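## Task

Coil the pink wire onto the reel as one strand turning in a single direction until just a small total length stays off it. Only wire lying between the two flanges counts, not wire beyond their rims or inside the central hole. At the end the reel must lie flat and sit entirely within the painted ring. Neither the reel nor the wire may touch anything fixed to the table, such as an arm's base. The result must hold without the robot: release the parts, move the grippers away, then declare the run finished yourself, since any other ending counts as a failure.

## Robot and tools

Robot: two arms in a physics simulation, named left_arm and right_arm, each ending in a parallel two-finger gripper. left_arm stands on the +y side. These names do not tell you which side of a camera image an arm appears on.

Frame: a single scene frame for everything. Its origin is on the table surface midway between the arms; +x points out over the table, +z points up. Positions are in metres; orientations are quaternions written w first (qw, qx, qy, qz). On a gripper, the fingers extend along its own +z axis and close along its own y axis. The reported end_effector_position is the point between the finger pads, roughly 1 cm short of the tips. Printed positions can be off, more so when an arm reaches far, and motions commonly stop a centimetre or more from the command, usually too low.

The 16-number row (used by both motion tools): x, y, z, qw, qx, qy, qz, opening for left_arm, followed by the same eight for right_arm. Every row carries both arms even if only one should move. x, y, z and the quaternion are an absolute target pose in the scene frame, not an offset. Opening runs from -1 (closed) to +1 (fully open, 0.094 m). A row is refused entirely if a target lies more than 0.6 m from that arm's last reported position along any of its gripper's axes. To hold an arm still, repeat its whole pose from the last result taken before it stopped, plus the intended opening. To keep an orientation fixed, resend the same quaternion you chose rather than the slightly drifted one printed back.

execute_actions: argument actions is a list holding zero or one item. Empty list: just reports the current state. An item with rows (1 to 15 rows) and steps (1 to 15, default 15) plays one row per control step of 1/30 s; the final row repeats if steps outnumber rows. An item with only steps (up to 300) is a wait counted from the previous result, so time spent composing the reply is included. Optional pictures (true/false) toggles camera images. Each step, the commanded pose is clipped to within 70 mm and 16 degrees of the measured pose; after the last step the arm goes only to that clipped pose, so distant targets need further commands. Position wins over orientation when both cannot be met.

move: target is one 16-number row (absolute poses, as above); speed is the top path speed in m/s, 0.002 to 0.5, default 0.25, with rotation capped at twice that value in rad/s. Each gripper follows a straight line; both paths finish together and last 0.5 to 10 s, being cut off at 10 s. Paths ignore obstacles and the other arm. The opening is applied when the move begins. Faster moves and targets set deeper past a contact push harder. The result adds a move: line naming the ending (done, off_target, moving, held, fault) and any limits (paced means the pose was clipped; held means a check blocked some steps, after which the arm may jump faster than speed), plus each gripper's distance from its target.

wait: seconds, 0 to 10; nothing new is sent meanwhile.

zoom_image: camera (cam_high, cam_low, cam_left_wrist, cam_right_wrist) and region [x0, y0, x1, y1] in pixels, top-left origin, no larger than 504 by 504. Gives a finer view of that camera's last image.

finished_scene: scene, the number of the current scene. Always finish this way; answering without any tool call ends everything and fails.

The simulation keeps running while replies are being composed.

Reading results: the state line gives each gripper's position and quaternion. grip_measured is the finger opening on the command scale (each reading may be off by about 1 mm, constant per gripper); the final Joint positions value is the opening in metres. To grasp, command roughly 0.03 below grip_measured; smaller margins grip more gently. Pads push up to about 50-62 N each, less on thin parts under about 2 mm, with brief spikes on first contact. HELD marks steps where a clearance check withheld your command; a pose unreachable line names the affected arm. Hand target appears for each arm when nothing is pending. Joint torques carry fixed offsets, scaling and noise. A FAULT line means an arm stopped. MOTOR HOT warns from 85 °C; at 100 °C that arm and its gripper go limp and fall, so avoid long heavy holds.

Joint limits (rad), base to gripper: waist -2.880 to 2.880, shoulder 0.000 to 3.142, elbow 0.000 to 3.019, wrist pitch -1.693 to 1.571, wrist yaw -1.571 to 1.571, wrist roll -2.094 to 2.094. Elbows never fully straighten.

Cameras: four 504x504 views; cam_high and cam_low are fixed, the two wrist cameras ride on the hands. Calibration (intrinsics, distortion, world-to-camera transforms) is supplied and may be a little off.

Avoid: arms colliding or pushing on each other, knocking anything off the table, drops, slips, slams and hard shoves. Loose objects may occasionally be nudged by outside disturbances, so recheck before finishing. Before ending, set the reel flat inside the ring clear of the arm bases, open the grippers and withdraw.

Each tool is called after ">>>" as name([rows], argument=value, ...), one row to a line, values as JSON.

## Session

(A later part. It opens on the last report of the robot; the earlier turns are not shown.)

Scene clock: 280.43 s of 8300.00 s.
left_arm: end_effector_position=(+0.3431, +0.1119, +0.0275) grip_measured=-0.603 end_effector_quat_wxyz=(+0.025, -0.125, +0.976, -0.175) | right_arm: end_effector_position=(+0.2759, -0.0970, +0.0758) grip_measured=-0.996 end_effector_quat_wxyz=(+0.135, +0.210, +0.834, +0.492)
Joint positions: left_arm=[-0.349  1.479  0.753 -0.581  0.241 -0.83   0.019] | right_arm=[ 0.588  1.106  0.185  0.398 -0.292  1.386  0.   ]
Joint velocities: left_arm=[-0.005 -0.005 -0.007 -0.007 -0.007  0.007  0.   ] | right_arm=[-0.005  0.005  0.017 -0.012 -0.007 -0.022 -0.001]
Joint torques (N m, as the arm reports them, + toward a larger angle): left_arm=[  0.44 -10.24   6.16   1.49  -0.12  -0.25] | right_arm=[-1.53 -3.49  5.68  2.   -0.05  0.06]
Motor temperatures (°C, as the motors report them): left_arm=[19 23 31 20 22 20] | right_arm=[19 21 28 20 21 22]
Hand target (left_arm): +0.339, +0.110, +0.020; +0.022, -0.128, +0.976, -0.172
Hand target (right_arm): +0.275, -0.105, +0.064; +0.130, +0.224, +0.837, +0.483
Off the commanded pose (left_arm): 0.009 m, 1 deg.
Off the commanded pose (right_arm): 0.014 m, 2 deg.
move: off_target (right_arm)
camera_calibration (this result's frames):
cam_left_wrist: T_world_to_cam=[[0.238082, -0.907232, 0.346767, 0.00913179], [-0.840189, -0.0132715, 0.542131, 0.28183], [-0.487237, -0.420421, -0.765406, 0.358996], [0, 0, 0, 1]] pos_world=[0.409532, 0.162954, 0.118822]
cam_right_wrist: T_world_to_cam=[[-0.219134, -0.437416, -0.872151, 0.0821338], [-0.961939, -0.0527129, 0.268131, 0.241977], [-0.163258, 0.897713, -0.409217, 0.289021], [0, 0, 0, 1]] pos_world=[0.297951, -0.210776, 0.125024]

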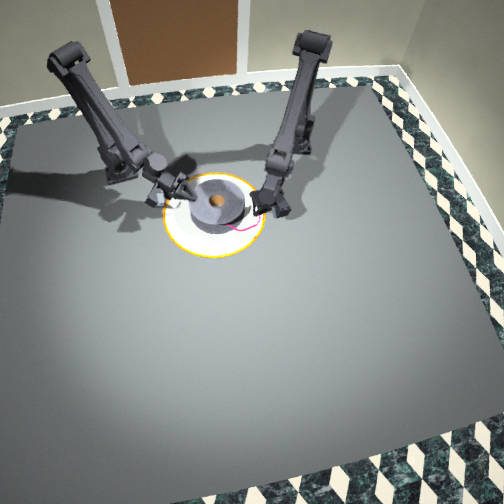

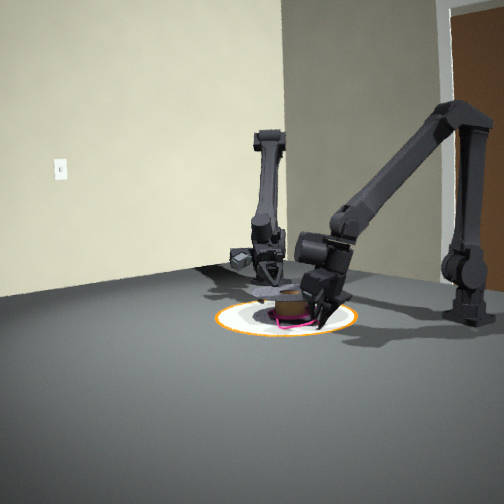

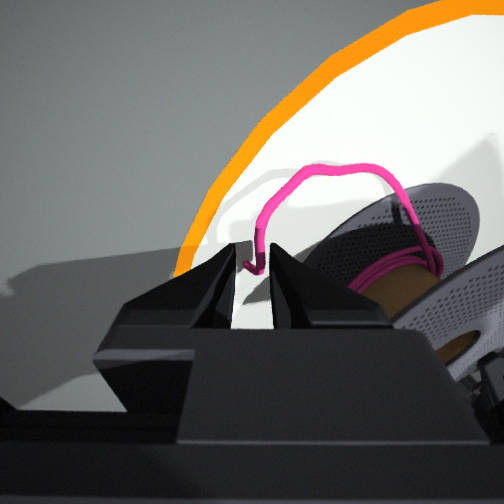

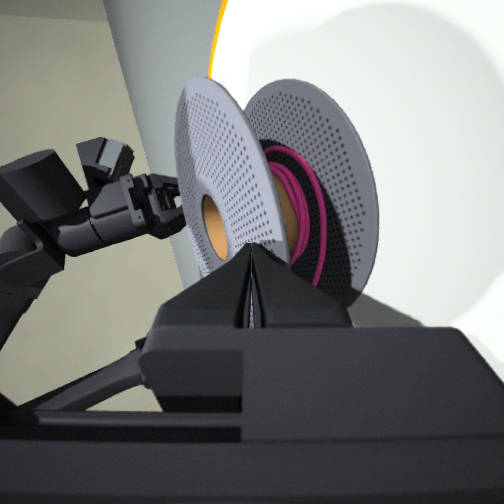

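Close, then tilt fully and lift; move the right into the hole.

>>> move(target=[0.339,0.110,0.02,0.023,-0.128,0.976,-0.172,-1,0.275,-0.105,0.064,0.13,0.224,0.837,0.483,-1])

>>> move(target=[0.33,0.10,0.045,0.0,0.0,0.866,-0.5,-1,0.275,-0.105,0.064,0.13,0.224,0.837,0.483,-1], speed=0.12)

>>> move(target=[0.33,0.10,0.045,0.0,0.0,0.866,-0.5,-1,0.28,-0.09,0.14,0,-0.5,0.866,0,-1], speed=0.3)

>>> move(target=[0.33,0.10,0.045,0.0,0.0,0.866,-0.5,-1,0.31,-0.012,0.14,0,-0.985,0.174,0,-1], speed=0.4)

Scene clock: 284.70 s of 8300.00 s.
left_arm: end_effector_position=(+0.3431, +0.1119, +0.0275) grip_measured=-0.947 end_effector_quat_wxyz=(+0.025, -0.126, +0.976, -0.174) | right_arm: end_effector_position=(+0.2759, -0.0970, +0.0758) grip_measured=-0.996 end_effector_quat_wxyz=(+0.135, +0.210, +0.834, +0.492)
Joint positions: left_arm=[-0.349  1.479  0.753 -0.581  0.24  -0.832  0.002] | right_arm=[ 0.588  1.106  0.185  0.398 -0.292  1.386  0.   ]
Joint velocities: left_arm=[-0.015 -0.015 -0.012  0.012  0.081 -0.022 -0.   ] | right_arm=[-0.024 -0.005 -0.007  0.007 -0.022  0.007  0.001]
Joint torques (N m, as the arm reports them, + toward a larger angle): left_arm=[  0.5  -10.49   6.03   1.51  -0.12  -0.24] | right_arm=[-1.5  -3.47  5.67  2.01 -0.05  0.06]
Motor temperatures (°C, as the motors report them): left_arm=[19 23 31 20 22 20] | right_arm=[19 21 27 20 21 22]
Hand target (left_arm): +0.339, +0.110, +0.020; +0.023, -0.128, +0.976, -0.172
Hand target (right_arm): +0.275, -0.105, +0.064; +0.130, +0.224, +0.837, +0.483
Off the commanded pose (left_arm): 0.009 m, 0 deg.
Off the commanded pose (right_arm): 0.014 m, 2 deg.
After step 90, 0.57 s passed at rest.
move: off_target (right_arm)
camera_calibration (this result's frames):
cam_left_wrist: T_world_to_cam=[[0.23958, -0.906927, 0.346533, 0.00863385], [-0.839994, -0.0146512, 0.542398, 0.28195], [-0.486838, -0.421033, -0.765323, 0.358954], [0, 0, 0, 1]] pos_world=[0.40952, 0.163093, 0.118795]
cam_right_wrist: T_world_to_cam=[[-0.219134, -0.437416, -0.872151, 0.0821338], [-0.961939, -0.0527129, 0.268131, 0.241977], [-0.163258, 0.897713, -0.409217, 0.289021], [0, 0, 0, 1]] pos_world=[0.297951, -0.210776, 0.125024]

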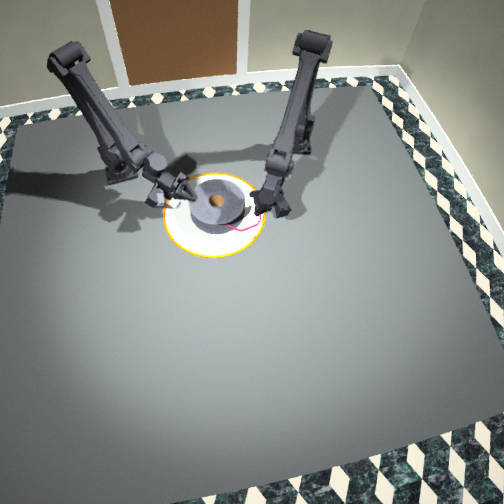

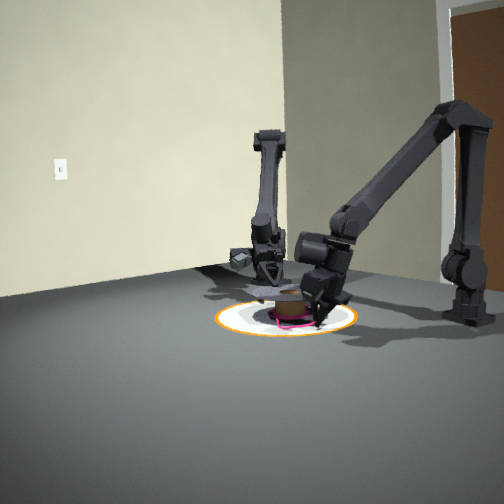

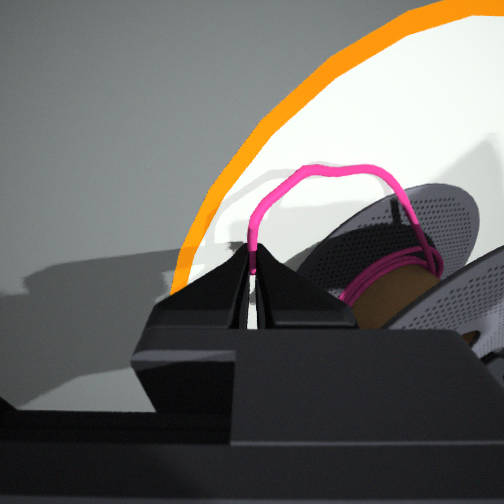

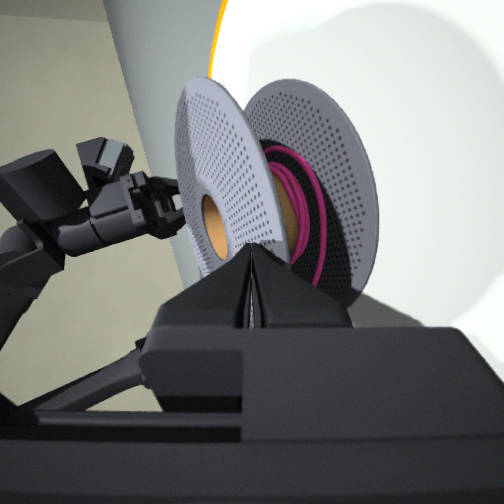

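Scene clock: 288.03 s of 8300.00 s.
left_arm: end_effector_position=(+0.3304, +0.0977, +0.0508) grip_measured=-0.947 end_effector_quat_wxyz=(-0.010, -0.000, +0.868, -0.496) | right_arm: end_effector_position=(+0.2759, -0.0970, +0.0758) grip_measured=-0.996 end_effector_quat_wxyz=(+0.135, +0.210, +0.834, +0.492)
Joint positions: left_arm=[-0.141  1.525  0.585 -0.145  0.959 -0.593  0.002] | right_arm=[ 0.588  1.106  0.185  0.398 -0.292  1.386  0.   ]
Joint velocities: left_arm=[ 0.005  0.005 -0.002 -0.002 -0.022  0.007  0.   ] | right_arm=[-0.024  0.005 -0.017  0.002 -0.022  0.007 -0.001]
Joint torques (N m, as the arm reports them, + toward a larger angle): left_arm=[ 2.34 -9.51  4.93  1.96  0.54  0.13] | right_arm=[-1.52 -3.51  5.68  1.99 -0.05  0.06]
Motor temperatures (°C, as the motors report them): left_arm=[19 23 31 20 22 20] | right_arm=[19 21 27 20 21 22]
Hand target (left_arm): +0.330, +0.102, +0.045; -0.005, +0.003, +0.867, -0.498
Hand target (right_arm): +0.275, -0.105, +0.064; +0.130, +0.224, +0.837, +0.483
Off the commanded pose (left_arm): 0.006 m, 1 deg.
Off the commanded pose (right_arm): 0.014 m, 2 deg.
move: off_target (right_arm)
camera_calibration (this result's frames):
cam_left_wrist: T_world_to_cam=[[0.0130692, -0.508227, 0.861124, 0.0004656], [-0.80321, 0.507596, 0.311769, 0.206961], [-0.595552, -0.695738, -0.401579, 0.408945], [0, 0, 0, 1]] pos_world=[0.409775, 0.179703, 0.099299]
cam_right_wrist: T_world_to_cam=[[-0.219134, -0.437416, -0.872151, 0.0821338], [-0.961939, -0.0527129, 0.268131, 0.241977], [-0.163258, 0.897713, -0.409217, 0.289021], [0, 0, 0, 1]] pos_world=[0.297951, -0.210776, 0.125024]

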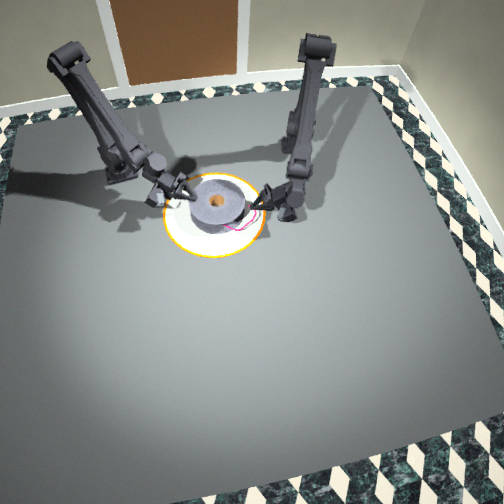

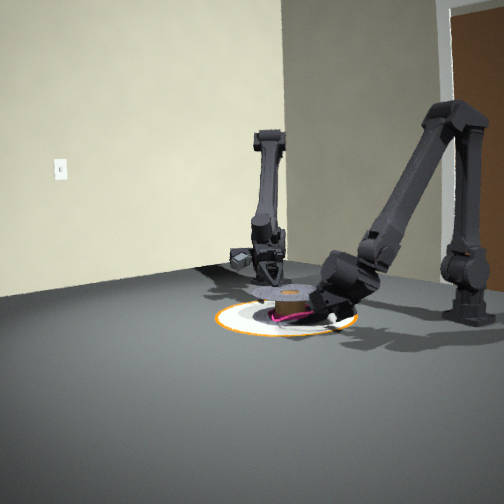

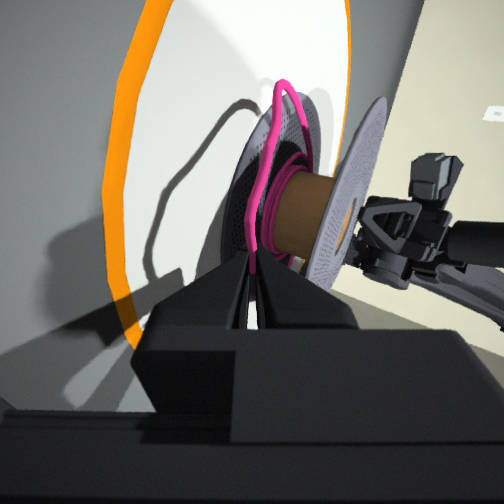

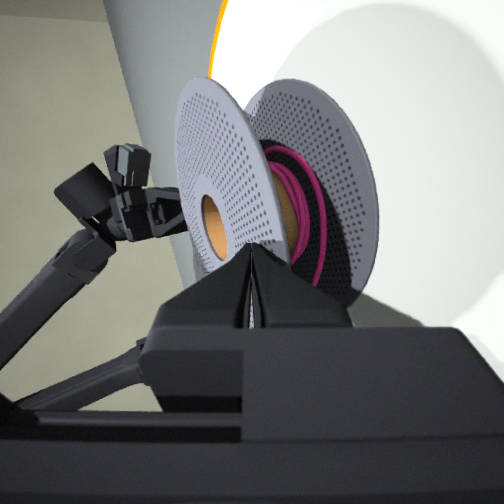

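Scene clock: 291.57 s of 8300.00 s.
left_arm: end_effector_position=(+0.3313, +0.0975, +0.0507) grip_measured=-0.947 end_effector_quat_wxyz=(+0.001, +0.006, +0.866, -0.500) | right_arm: end_effector_position=(+0.2704, -0.1069, +0.1286) grip_measured=-0.996 end_effector_quat_wxyz=(-0.014, -0.488, +0.873, +0.004)
Joint positions: left_arm=[-0.141  1.525  0.575 -0.108  0.959 -0.593  0.002] | right_arm=[ 0.713  1.32   0.945 -1.22  -0.016 -0.172  0.   ]
Joint velocities: left_arm=[-0.005  0.005 -0.007  0.007 -0.051  0.007  0.001] | right_arm=[-0.005 -0.005 -0.002  0.012 -0.037  0.022 -0.001]
Joint torques (N m, as the arm reports them, + toward a larger angle): left_arm=[ 1.84 -9.64  4.8   2.    0.4  -0.11] | right_arm=[ 1.23 -9.29 13.52 -0.43  0.11 -0.03]
Motor temperatures (°C, as the motors report them): left_arm=[19 23 30 20 22 20] | right_arm=[19 21 29 20 21 22]
Hand target (left_arm): +0.330, +0.100, +0.045; -0.000, +0.000, +0.866, -0.500
Hand target (right_arm): +0.279, -0.092, +0.141; -0.003, -0.499, +0.867, +0.006
Off the commanded pose (left_arm): 0.006 m, 1 deg.
Off the commanded pose (right_arm): 0.023 m, 2 deg.
move: off_target (right_arm)
camera_calibration (this result's frames):
cam_left_wrist: T_world_to_cam=[[-0.00869686, -0.500623, 0.865622, 0.00664016], [-0.810757, 0.510233, 0.286942, 0.211293], [-0.585318, -0.699314, -0.410321, 0.406592], [0, 0, 0, 1]] pos_world=[0.409351, 0.179851, 0.100456]
cam_right_wrist: T_world_to_cam=[[0.853877, -0.5204, -0.0088373, -0.287422], [-0.411158, -0.684848, 0.601608, -0.0373517], [-0.319129, -0.510066, -0.798743, 0.260393], [0, 0, 0, 1]] pos_world=[0.313165, -0.0423371, 0.227918]

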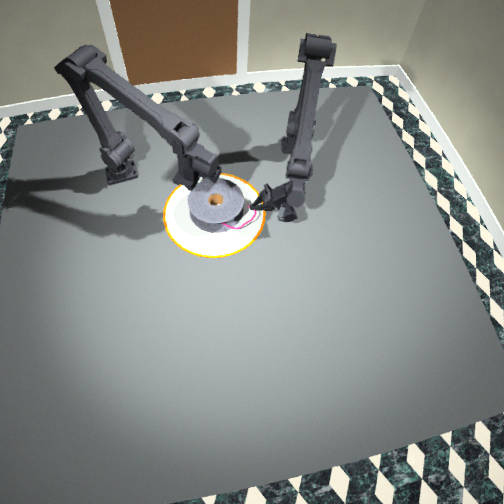

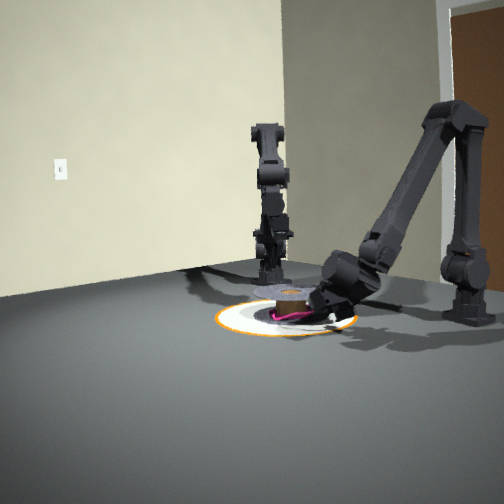

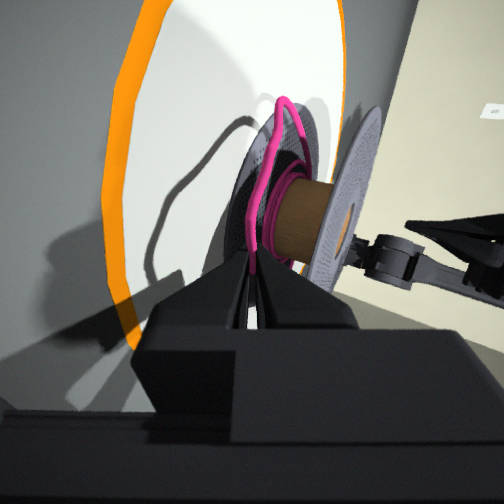

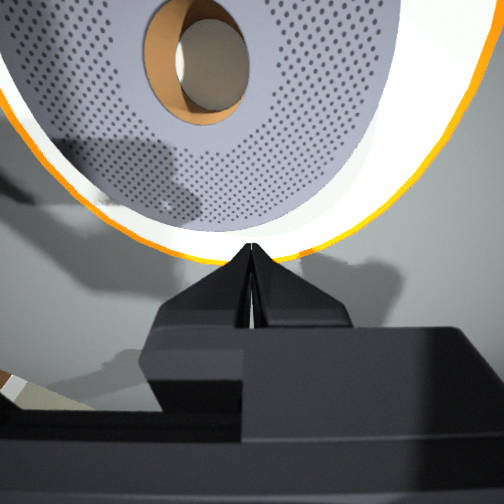

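Scene clock: 294.47 s of 8300.00 s.
left_arm: end_effector_position=(+0.3313, +0.0975, +0.0507) grip_measured=-0.947 end_effector_quat_wxyz=(+0.001, +0.006, +0.866, -0.500) | right_arm: end_effector_position=(+0.3053, -0.0309, +0.1304) grip_measured=-0.996 end_effector_quat_wxyz=(+0.009, +0.982, -0.187, -0.003)
Joint positions: left_arm=[-0.141  1.525  0.575 -0.108  0.959 -0.593  0.002] | right_arm=[ 0.778  1.523  1.16  -1.227  0.002 -1.853  0.   ]
Joint velocities: left_arm=[ 0.005 -0.024  0.007  0.007  0.037 -0.037 -0.   ] | right_arm=[-0.015  0.015  0.012 -0.012  0.037 -0.022  0.001]
Joint torques (N m, as the arm reports them, + toward a larger angle): left_arm=[ 1.82 -9.65  4.82  1.99  0.39 -0.11] | right_arm=[  1.23 -12.49  13.56  -0.5   -0.11  -0.07]
Motor temperatures (°C, as the motors report them): left_arm=[19 23 30 20 22 20] | right_arm=[19 21 30 20 21 22]
Hand target (left_arm): +0.330, +0.100, +0.045; -0.000, +0.000, +0.866, -0.500
Hand target (right_arm): +0.311, -0.013, +0.141; -0.000, +0.985, -0.174, +0.000
Off the commanded pose (left_arm): 0.006 m, 1 deg.
Off the commanded pose (right_arm): 0.022 m, 2 deg.
move: off_target (right_arm)
camera_calibration (this result's frames):
cam_left_wrist: T_world_to_cam=[[-0.00869686, -0.500623, 0.865622, 0.00664016], [-0.810757, 0.510233, 0.286942, 0.211293], [-0.585318, -0.699314, -0.410321, 0.406592], [0, 0, 0, 1]] pos_world=[0.409351, 0.179851, 0.100456]
cam_right_wrist: T_world_to_cam=[[0.363765, 0.931455, -0.00811185, -0.0832737], [0.759322, -0.291474, 0.581785, -0.314656], [0.539542, -0.217792, -0.813302, 0.0605283], [0, 0, 0, 1]] pos_world=[0.23656, -0.000965778, 0.231615]

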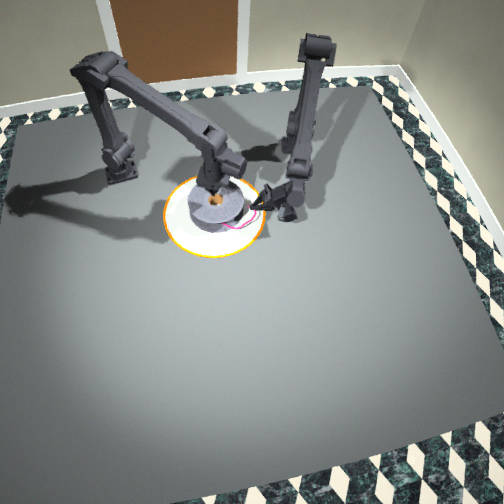

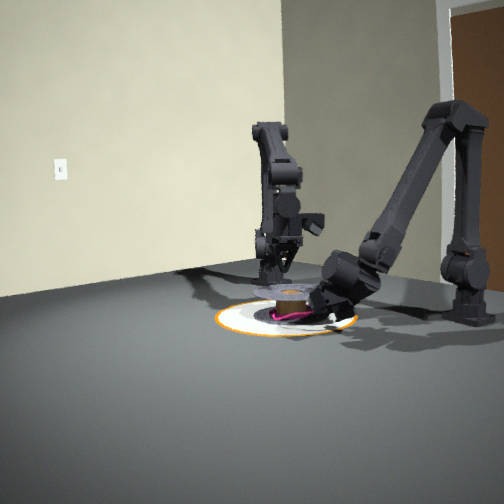

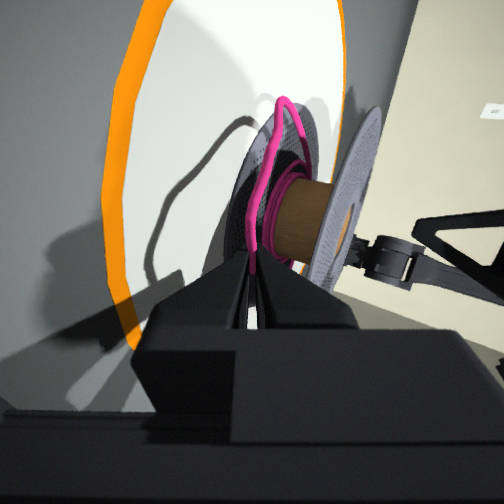

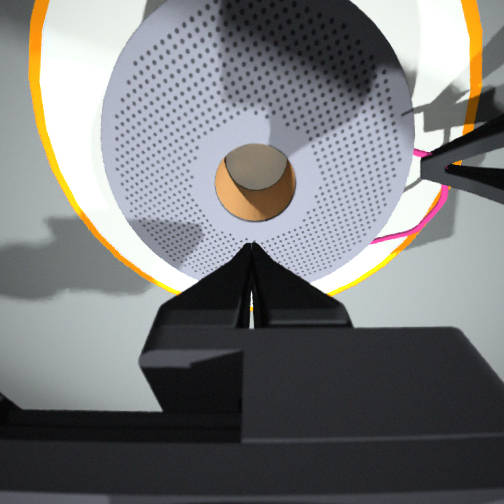

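>>> move(target=[0.33,0.10,0.045,0.0,0.0,0.866,-0.5,-1,0.287,-0.023,0.09,0,-0.985,0.174,0,-1], speed=0.1)

>>> move(target=[0.33,0.10,0.045,0.0,0.0,0.866,-0.5,-1,0.287,-0.024,0.056,0,-0.985,0.174,0,-1], speed=0.06)

>>> move(target=[0.33,0.10,0.045,0.0,0.0,0.866,-0.5,-1,0.287,-0.024,0.056,0,-0.985,0.174,0,-0.1])

Scene clock: 299.10 s of 8300.00 s.
left_arm: end_effector_position=(+0.3313, +0.0975, +0.0507) grip_measured=-0.947 end_effector_quat_wxyz=(+0.001, +0.006, +0.866, -0.500) | right_arm: end_effector_position=(+0.2920, -0.0250, +0.1010) grip_measured=-0.996 end_effector_quat_wxyz=(-0.006, +0.985, -0.174, +0.004)
Joint positions: left_arm=[-0.141  1.525  0.575 -0.108  0.959 -0.593  0.002] | right_arm=[ 0.811  1.525  1.078 -1.109  0.002 -1.846  0.   ]
Joint velocities: left_arm=[-0.015  0.005  0.007 -0.007  0.022 -0.037 -0.001] | right_arm=[-0.015 -0.005 -0.017 -0.012  0.007 -0.037  0.   ]
Joint torques (N m, as the arm reports them, + toward a larger angle): left_arm=[ 1.84 -9.64  4.8   2.    0.4  -0.11] | right_arm=[  1.06 -12.19   7.54   0.5   -0.11   0.17]
Motor temperatures (°C, as the motors report them): left_arm=[19 22 30 20 22 20] | right_arm=[19 21 31 20 21 22]
Hand target (left_arm): +0.330, +0.100, +0.045; -0.000, +0.000, +0.866, -0.500
Hand target (right_arm): +0.287, -0.023, +0.090; +0.000, +0.985, -0.174, +0.000
Off the commanded pose (left_arm): 0.006 m, 1 deg.
Off the commanded pose (right_arm): 0.012 m, 1 deg.
After step 90, 0.83 s passed at rest.
move: off_target (right_arm)
camera_calibration (this result's frames):
cam_left_wrist: T_world_to_cam=[[-0.00869686, -0.500623, 0.865622, 0.00664016], [-0.810757, 0.510233, 0.286942, 0.211293], [-0.585318, -0.699314, -0.410321, 0.406592], [0, 0, 0, 1]] pos_world=[0.409351, 0.179851, 0.100456]
cam_right_wrist: T_world_to_cam=[[0.338956, 0.940474, 0.0248651, -0.0800312], [0.754889, -0.287653, 0.589405, -0.28509], [0.561472, -0.181012, -0.807455, 0.0389458], [0, 0, 0, 1]] pos_world=[0.220471, 0.000310148, 0.20147]

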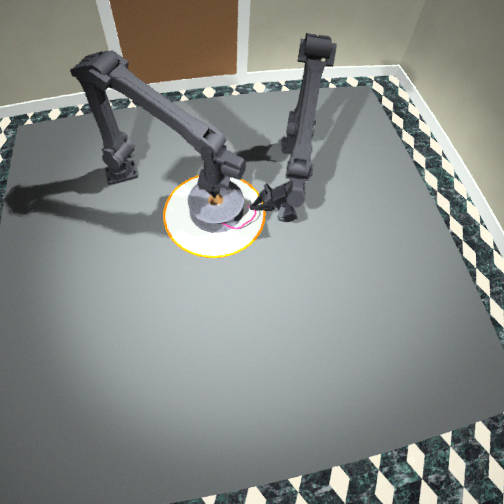

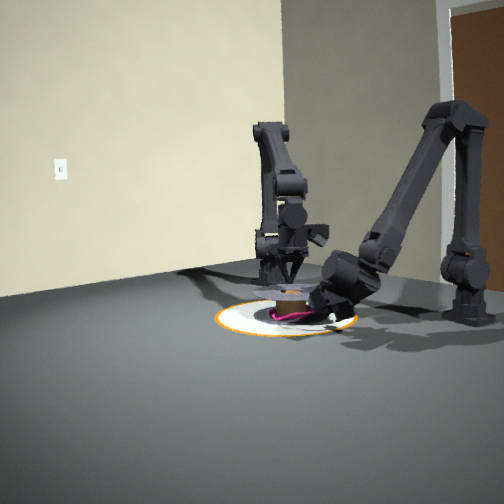

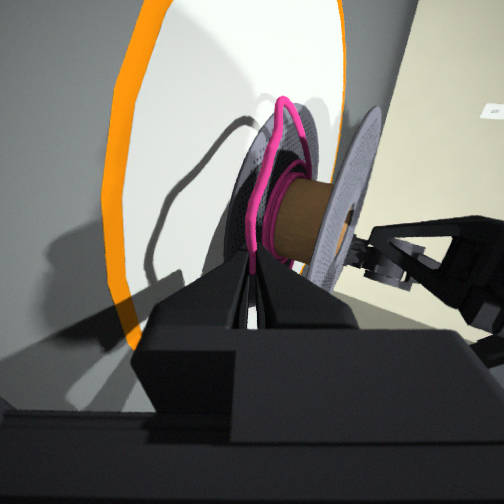

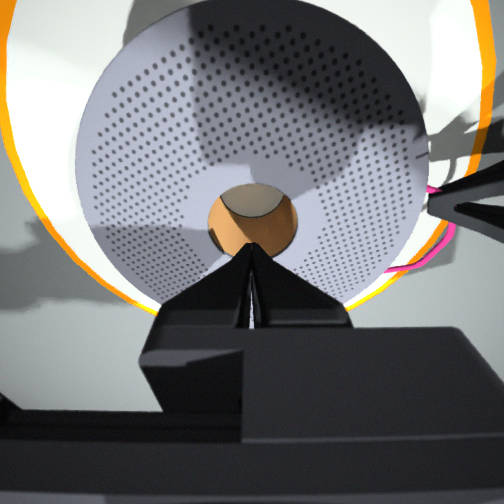

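Scene clock: 300.20 s of 8300.00 s.
left_arm: end_effector_position=(+0.3313, +0.0975, +0.0507) grip_measured=-0.947 end_effector_quat_wxyz=(+0.001, +0.006, +0.866, -0.500) | right_arm: end_effector_position=(+0.2920, -0.0250, +0.0660) grip_measured=-0.996 end_effector_quat_wxyz=(-0.005, +0.985, -0.174, +0.004)
Joint positions: left_arm=[-0.141  1.525  0.575 -0.108  0.959 -0.593  0.002] | right_arm=[ 0.811  1.572  1.029 -1.015  0.002 -1.846  0.   ]
Joint velocities: left_arm=[-0.005 -0.005  0.022 -0.017  0.007 -0.037  0.   ] | right_arm=[ 0.005 -0.015 -0.012 -0.007 -0.081  0.022 -0.001]
Joint torques (N m, as the arm reports them, + toward a larger angle): left_arm=[ 1.84 -9.63  4.81  1.99  0.39 -0.11] | right_arm=[  0.86 -12.86   7.19   0.5   -0.13   0.15]
Motor temperatures (°C, as the motors report them): left_arm=[19 22 30 20 22 20] | right_arm=[19 21 31 20 21 22]
Hand target (left_arm): +0.330, +0.100, +0.045; -0.000, +0.000, +0.866, -0.500
Hand target (right_arm): +0.287, -0.024, +0.056; +0.000, +0.985, -0.174, -0.000
Off the commanded pose (left_arm): 0.006 m, 1 deg.
Off the commanded pose (right_arm): 0.011 m, 1 deg.
move: off_target (right_arm)
camera_calibration (this result's frames):
cam_left_wrist: T_world_to_cam=[[-0.00869686, -0.500623, 0.865622, 0.00664016], [-0.810757, 0.510233, 0.286942, 0.211293], [-0.585318, -0.699314, -0.410321, 0.406592], [0, 0, 0, 1]] pos_world=[0.409351, 0.179851, 0.100456]
cam_right_wrist: T_world_to_cam=[[0.338982, 0.940511, 0.0230322, -0.0790478], [0.755547, -0.286741, 0.589006, -0.264616], [0.560571, -0.182261, -0.8078, 0.0109566], [0, 0, 0, 1]] pos_world=[0.220584, 0.000465912, 0.166532]

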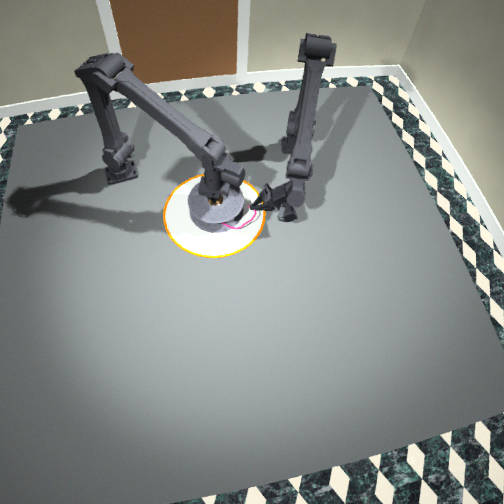

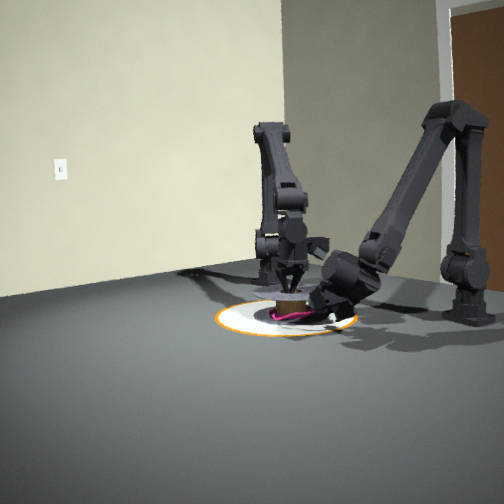

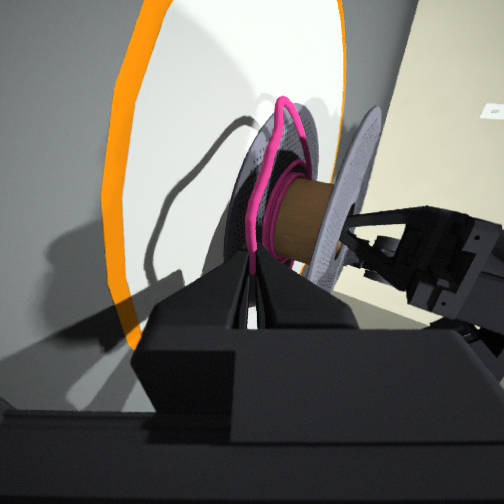

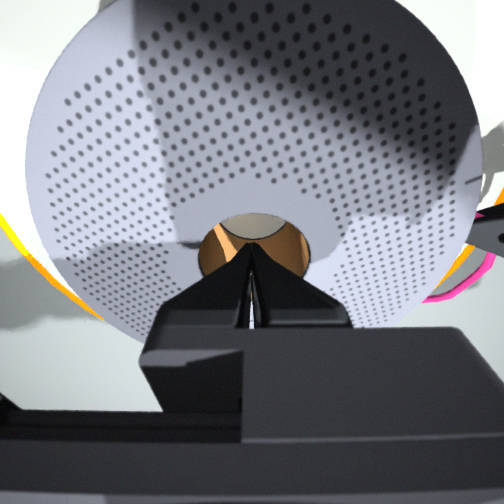

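Scene clock: 300.90 s of 8300.00 s.
left_arm: end_effector_position=(+0.3313, +0.0975, +0.0507) grip_measured=-0.947 end_effector_quat_wxyz=(+0.001, +0.006, +0.866, -0.500) | right_arm: end_effector_position=(+0.2918, -0.0250, +0.0664) grip_measured=-0.165 end_effector_quat_wxyz=(-0.006, +0.985, -0.174, +0.003)
Joint positions: left_arm=[-0.141  1.525  0.575 -0.108  0.959 -0.593  0.002] | right_arm=[ 0.811  1.571  1.029 -1.016  0.001 -1.845  0.039]
Joint velocities: left_arm=[-0.005 -0.005 -0.007  0.017  0.037  0.022 -0.   ] | right_arm=[ 0.005 -0.015  0.007 -0.012  0.022 -0.037  0.   ]
Joint torques (N m, as the arm reports them, + toward a larger angle): left_arm=[ 1.86 -9.62  4.8   1.99  0.39 -0.11] | right_arm=[  0.82 -12.76   7.15   0.54  -0.08   0.15]
Motor temperatures (°C, as the motors report them): left_arm=[19 22 30 20 22 20] | right_arm=[19 21 31 20 21 22]
Hand target (left_arm): +0.330, +0.100, +0.045; -0.000, +0.000, +0.866, -0.500
Hand target (right_arm): +0.287, -0.024, +0.056; +0.000, +0.985, -0.174, +0.000
Off the commanded pose (left_arm): 0.006 m, 1 deg.
Off the commanded pose (right_arm): 0.012 m, 1 deg.
move: off_target (right_arm)
camera_calibration (this result's frames):
cam_left_wrist: T_world_to_cam=[[-0.00869686, -0.500623, 0.865622, 0.00664016], [-0.810757, 0.510233, 0.286942, 0.211293], [-0.585318, -0.699314, -0.410321, 0.406592], [0, 0, 0, 1]] pos_world=[0.409351, 0.179851, 0.100456]
cam_right_wrist: T_world_to_cam=[[0.339344, 0.940363, 0.0237159, -0.0791574], [0.755859, -0.287596, 0.588189, -0.264764], [0.559932, -0.181672, -0.808376, 0.0116932], [0, 0, 0, 1]] pos_world=[0.220438, 0.000415968, 0.167061]

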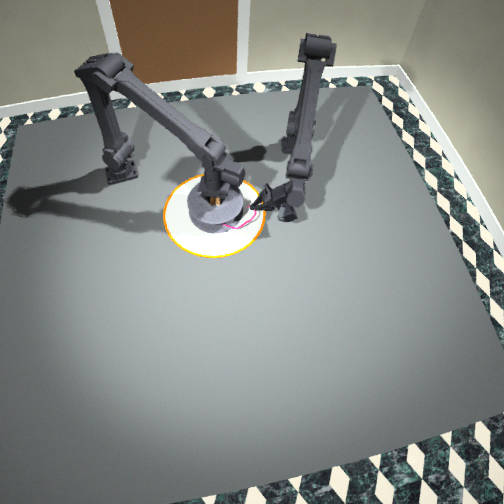

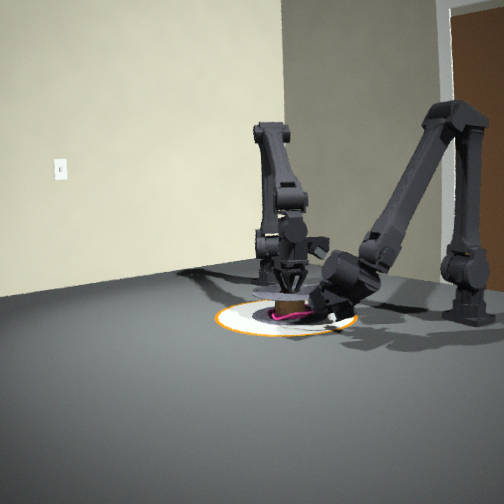

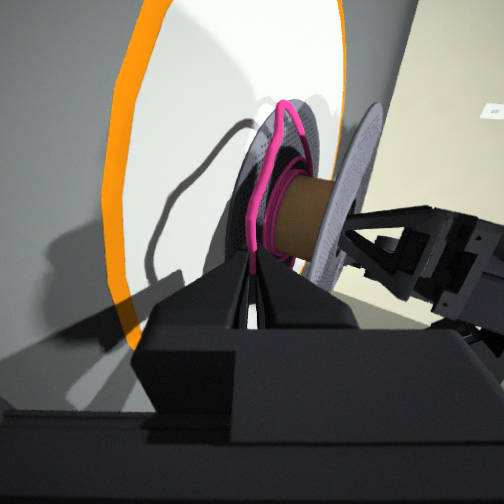

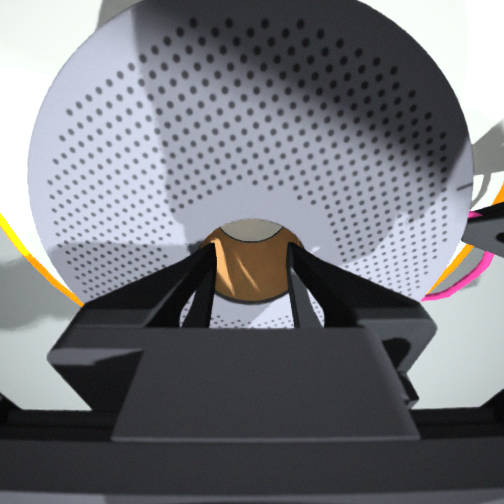

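Rotate CW 80° with left stationary outside (lets the other tail pass).

>>> move(target=[0.32,0.095,0.04,0.0,0.0,0.866,-0.5,-1,0.287,-0.024,0.056,0,-0.643,0.766,0,-0.14], speed=0.2)

Scene clock: 306.53 s of 8300.00 s.
left_arm: end_effector_position=(+0.3249, +0.0964, +0.0463) grip_measured=-0.947 end_effector_quat_wxyz=(+0.005, +0.004, +0.865, -0.502) | right_arm: end_effector_position=(+0.2912, -0.0246, +0.0664) grip_measured=-0.164 end_effector_quat_wxyz=(+0.006, -0.648, +0.762, +0.003)
Joint positions: left_arm=[-0.151  1.525  0.546 -0.049  0.954 -0.622  0.002] | right_arm=[ 0.811  1.571  1.029 -1.016 -0.003 -0.463  0.039]
Joint velocities: left_arm=[ 0.005 -0.024 -0.002 -0.012 -0.022 -0.022  0.001] | right_arm=[-0.005 -0.015 -0.007 -0.007  0.022  0.037 -0.   ]
Joint torques (N m, as the arm reports them, + toward a larger angle): left_arm=[ 0.6  -9.38  4.57  2.03  0.16 -0.21] | right_arm=[  0.89 -12.83   7.26   0.65   0.11   0.27]
Motor temperatures (°C, as the motors report them): left_arm=[19 22 30 20 22 20] | right_arm=[19 21 30 20 21 22]
Hand target (left_arm): +0.320, +0.095, +0.040; -0.000, +0.000, +0.866, -0.500
Hand target (right_arm): +0.287, -0.024, +0.056; -0.000, -0.643, +0.766, +0.000
Off the commanded pose (left_arm): 0.008 m, 1 deg.
Off the commanded pose (right_arm): 0.011 m, 1 deg.
move: off_target (right_arm)
camera_calibration (this result's frames):
cam_left_wrist: T_world_to_cam=[[-0.00957971, -0.495875, 0.868341, 0.00957392], [-0.81601, 0.505788, 0.279833, 0.210415], [-0.577959, -0.705894, -0.409484, 0.398471], [0, 0, 0, 1]] pos_world=[0.402093, 0.1796, 0.0959729]
cam_right_wrist: T_world_to_cam=[[0.987461, -0.157166, 0.0148328, -0.29447], [-0.137135, -0.807454, 0.57377, -0.0160064], [-0.0782005, -0.568609, -0.818882, 0.189091], [0, 0, 0, 1]] pos_world=[0.303369, 0.0483134, 0.168395]

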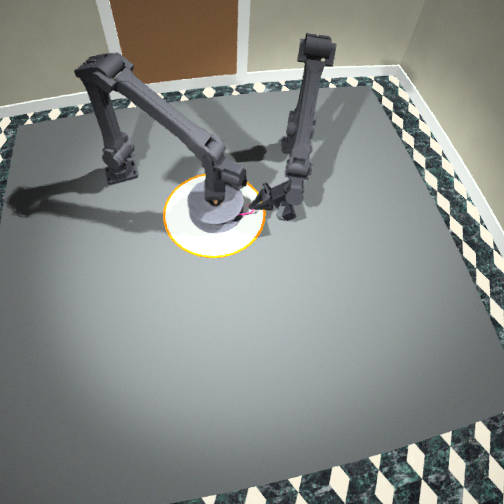

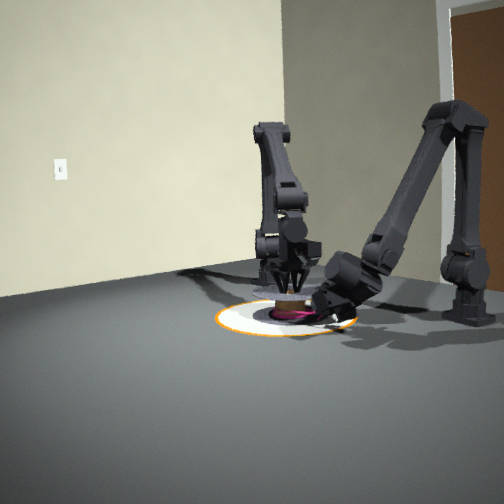

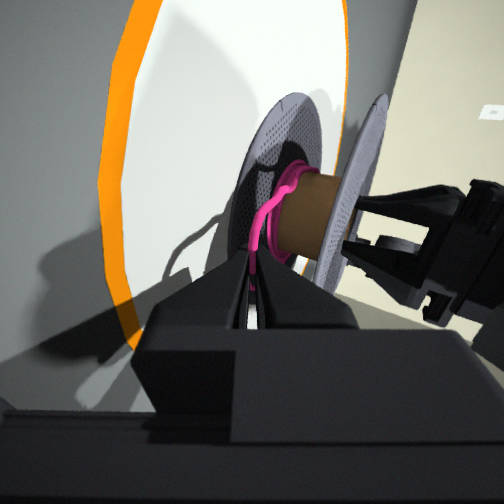

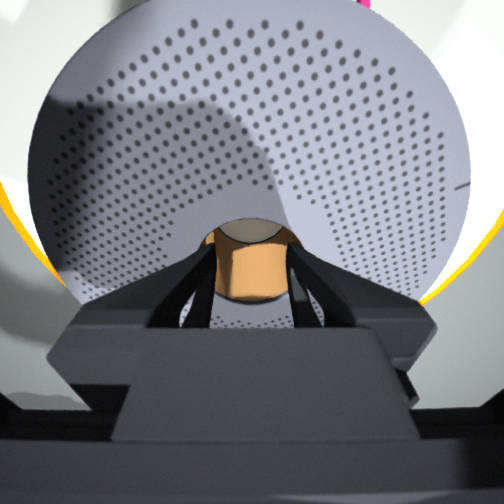

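>>> execute_actions(actions=[])

Scene clock: 313.07 s of 8300.00 s.
left_arm: end_effector_position=(+0.3249, +0.0964, +0.0463) grip_measured=-0.947 end_effector_quat_wxyz=(+0.005, +0.004, +0.865, -0.502) | right_arm: end_effector_position=(+0.2912, -0.0246, +0.0664) grip_measured=-0.164 end_effector_quat_wxyz=(+0.006, -0.647, +0.763, +0.003)
Joint positions: left_arm=[-0.151  1.525  0.546 -0.049  0.954 -0.622  0.002] | right_arm=[ 0.811  1.571  1.029 -1.016 -0.003 -0.461  0.039]
Joint velocities: left_arm=[-0.005  0.005 -0.007 -0.002  0.095 -0.022  0.   ] | right_arm=[-0.015 -0.015  0.012  0.012  0.037 -0.066 -0.   ]
Joint torques (N m, as the arm reports them, + toward a larger angle): left_arm=[ 0.66 -9.44  4.58  2.03  0.16 -0.2 ] | right_arm=[  0.85 -12.83   7.25   0.64   0.11   0.27]
Motor temperatures (°C, as the motors report them): left_arm=[19 22 30 20 22 20] | right_arm=[19 22 30 20 21 22]
Hand target (left_arm): +0.320, +0.095, +0.040; -0.000, +0.000, +0.866, -0.500
Hand target (right_arm): +0.287, -0.024, +0.056; -0.000, -0.643, +0.766, +0.000
Off the commanded pose (left_arm): 0.008 m, 1 deg.
Off the commanded pose (right_arm): 0.011 m, 1 deg.
Steps of this call (steps 1 to 90: nothing new was sent; then 3.53 s passed at rest). Readings (end_effector_position):
1: left_arm (+0.3249, +0.0964, +0.0463) | right_arm (+0.2912, -0.0246, +0.0664)
2: left_arm (+0.3249, +0.0964, +0.0463) | right_arm (+0.2912, -0.0246, +0.0664)
4: left_arm (+0.3249, +0.0964, +0.0463) | right_arm (+0.2912, -0.0246, +0.0664)
8: left_arm (+0.3249, +0.0964, +0.0463) | right_arm (+0.2912, -0.0246, +0.0664)
90: the state above
camera_calibration (this result's frames):
cam_left_wrist: T_world_to_cam=[[-0.00957971, -0.495875, 0.868341, 0.00957392], [-0.81601, 0.505788, 0.279833, 0.210415], [-0.577959, -0.705894, -0.409484, 0.398471], [0, 0, 0, 1]] pos_world=[0.402093, 0.1796, 0.0959729]
cam_right_wrist: T_world_to_cam=[[0.987099, -0.159426, 0.0148029, -0.294418], [-0.138966, -0.807146, 0.573763, -0.015465], [-0.0795248, -0.568418, -0.818887, 0.189481], [0, 0, 0, 1]] pos_world=[0.303539, 0.0482841, 0.168395]

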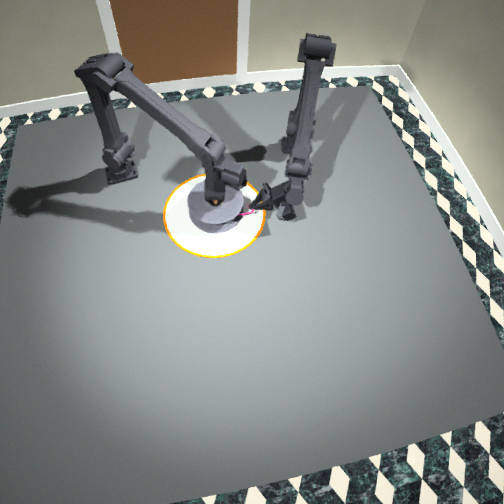

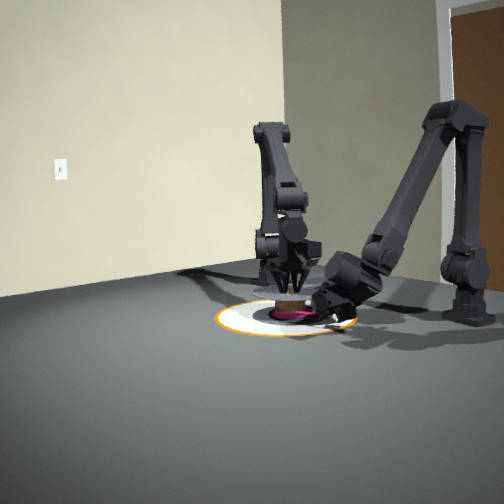

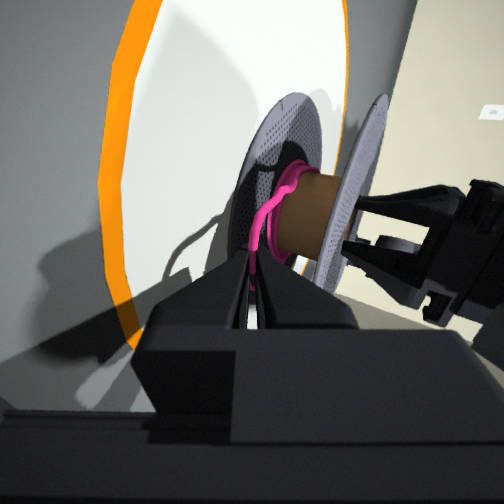

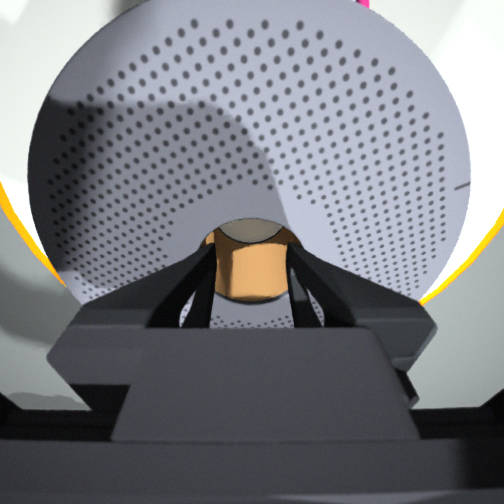

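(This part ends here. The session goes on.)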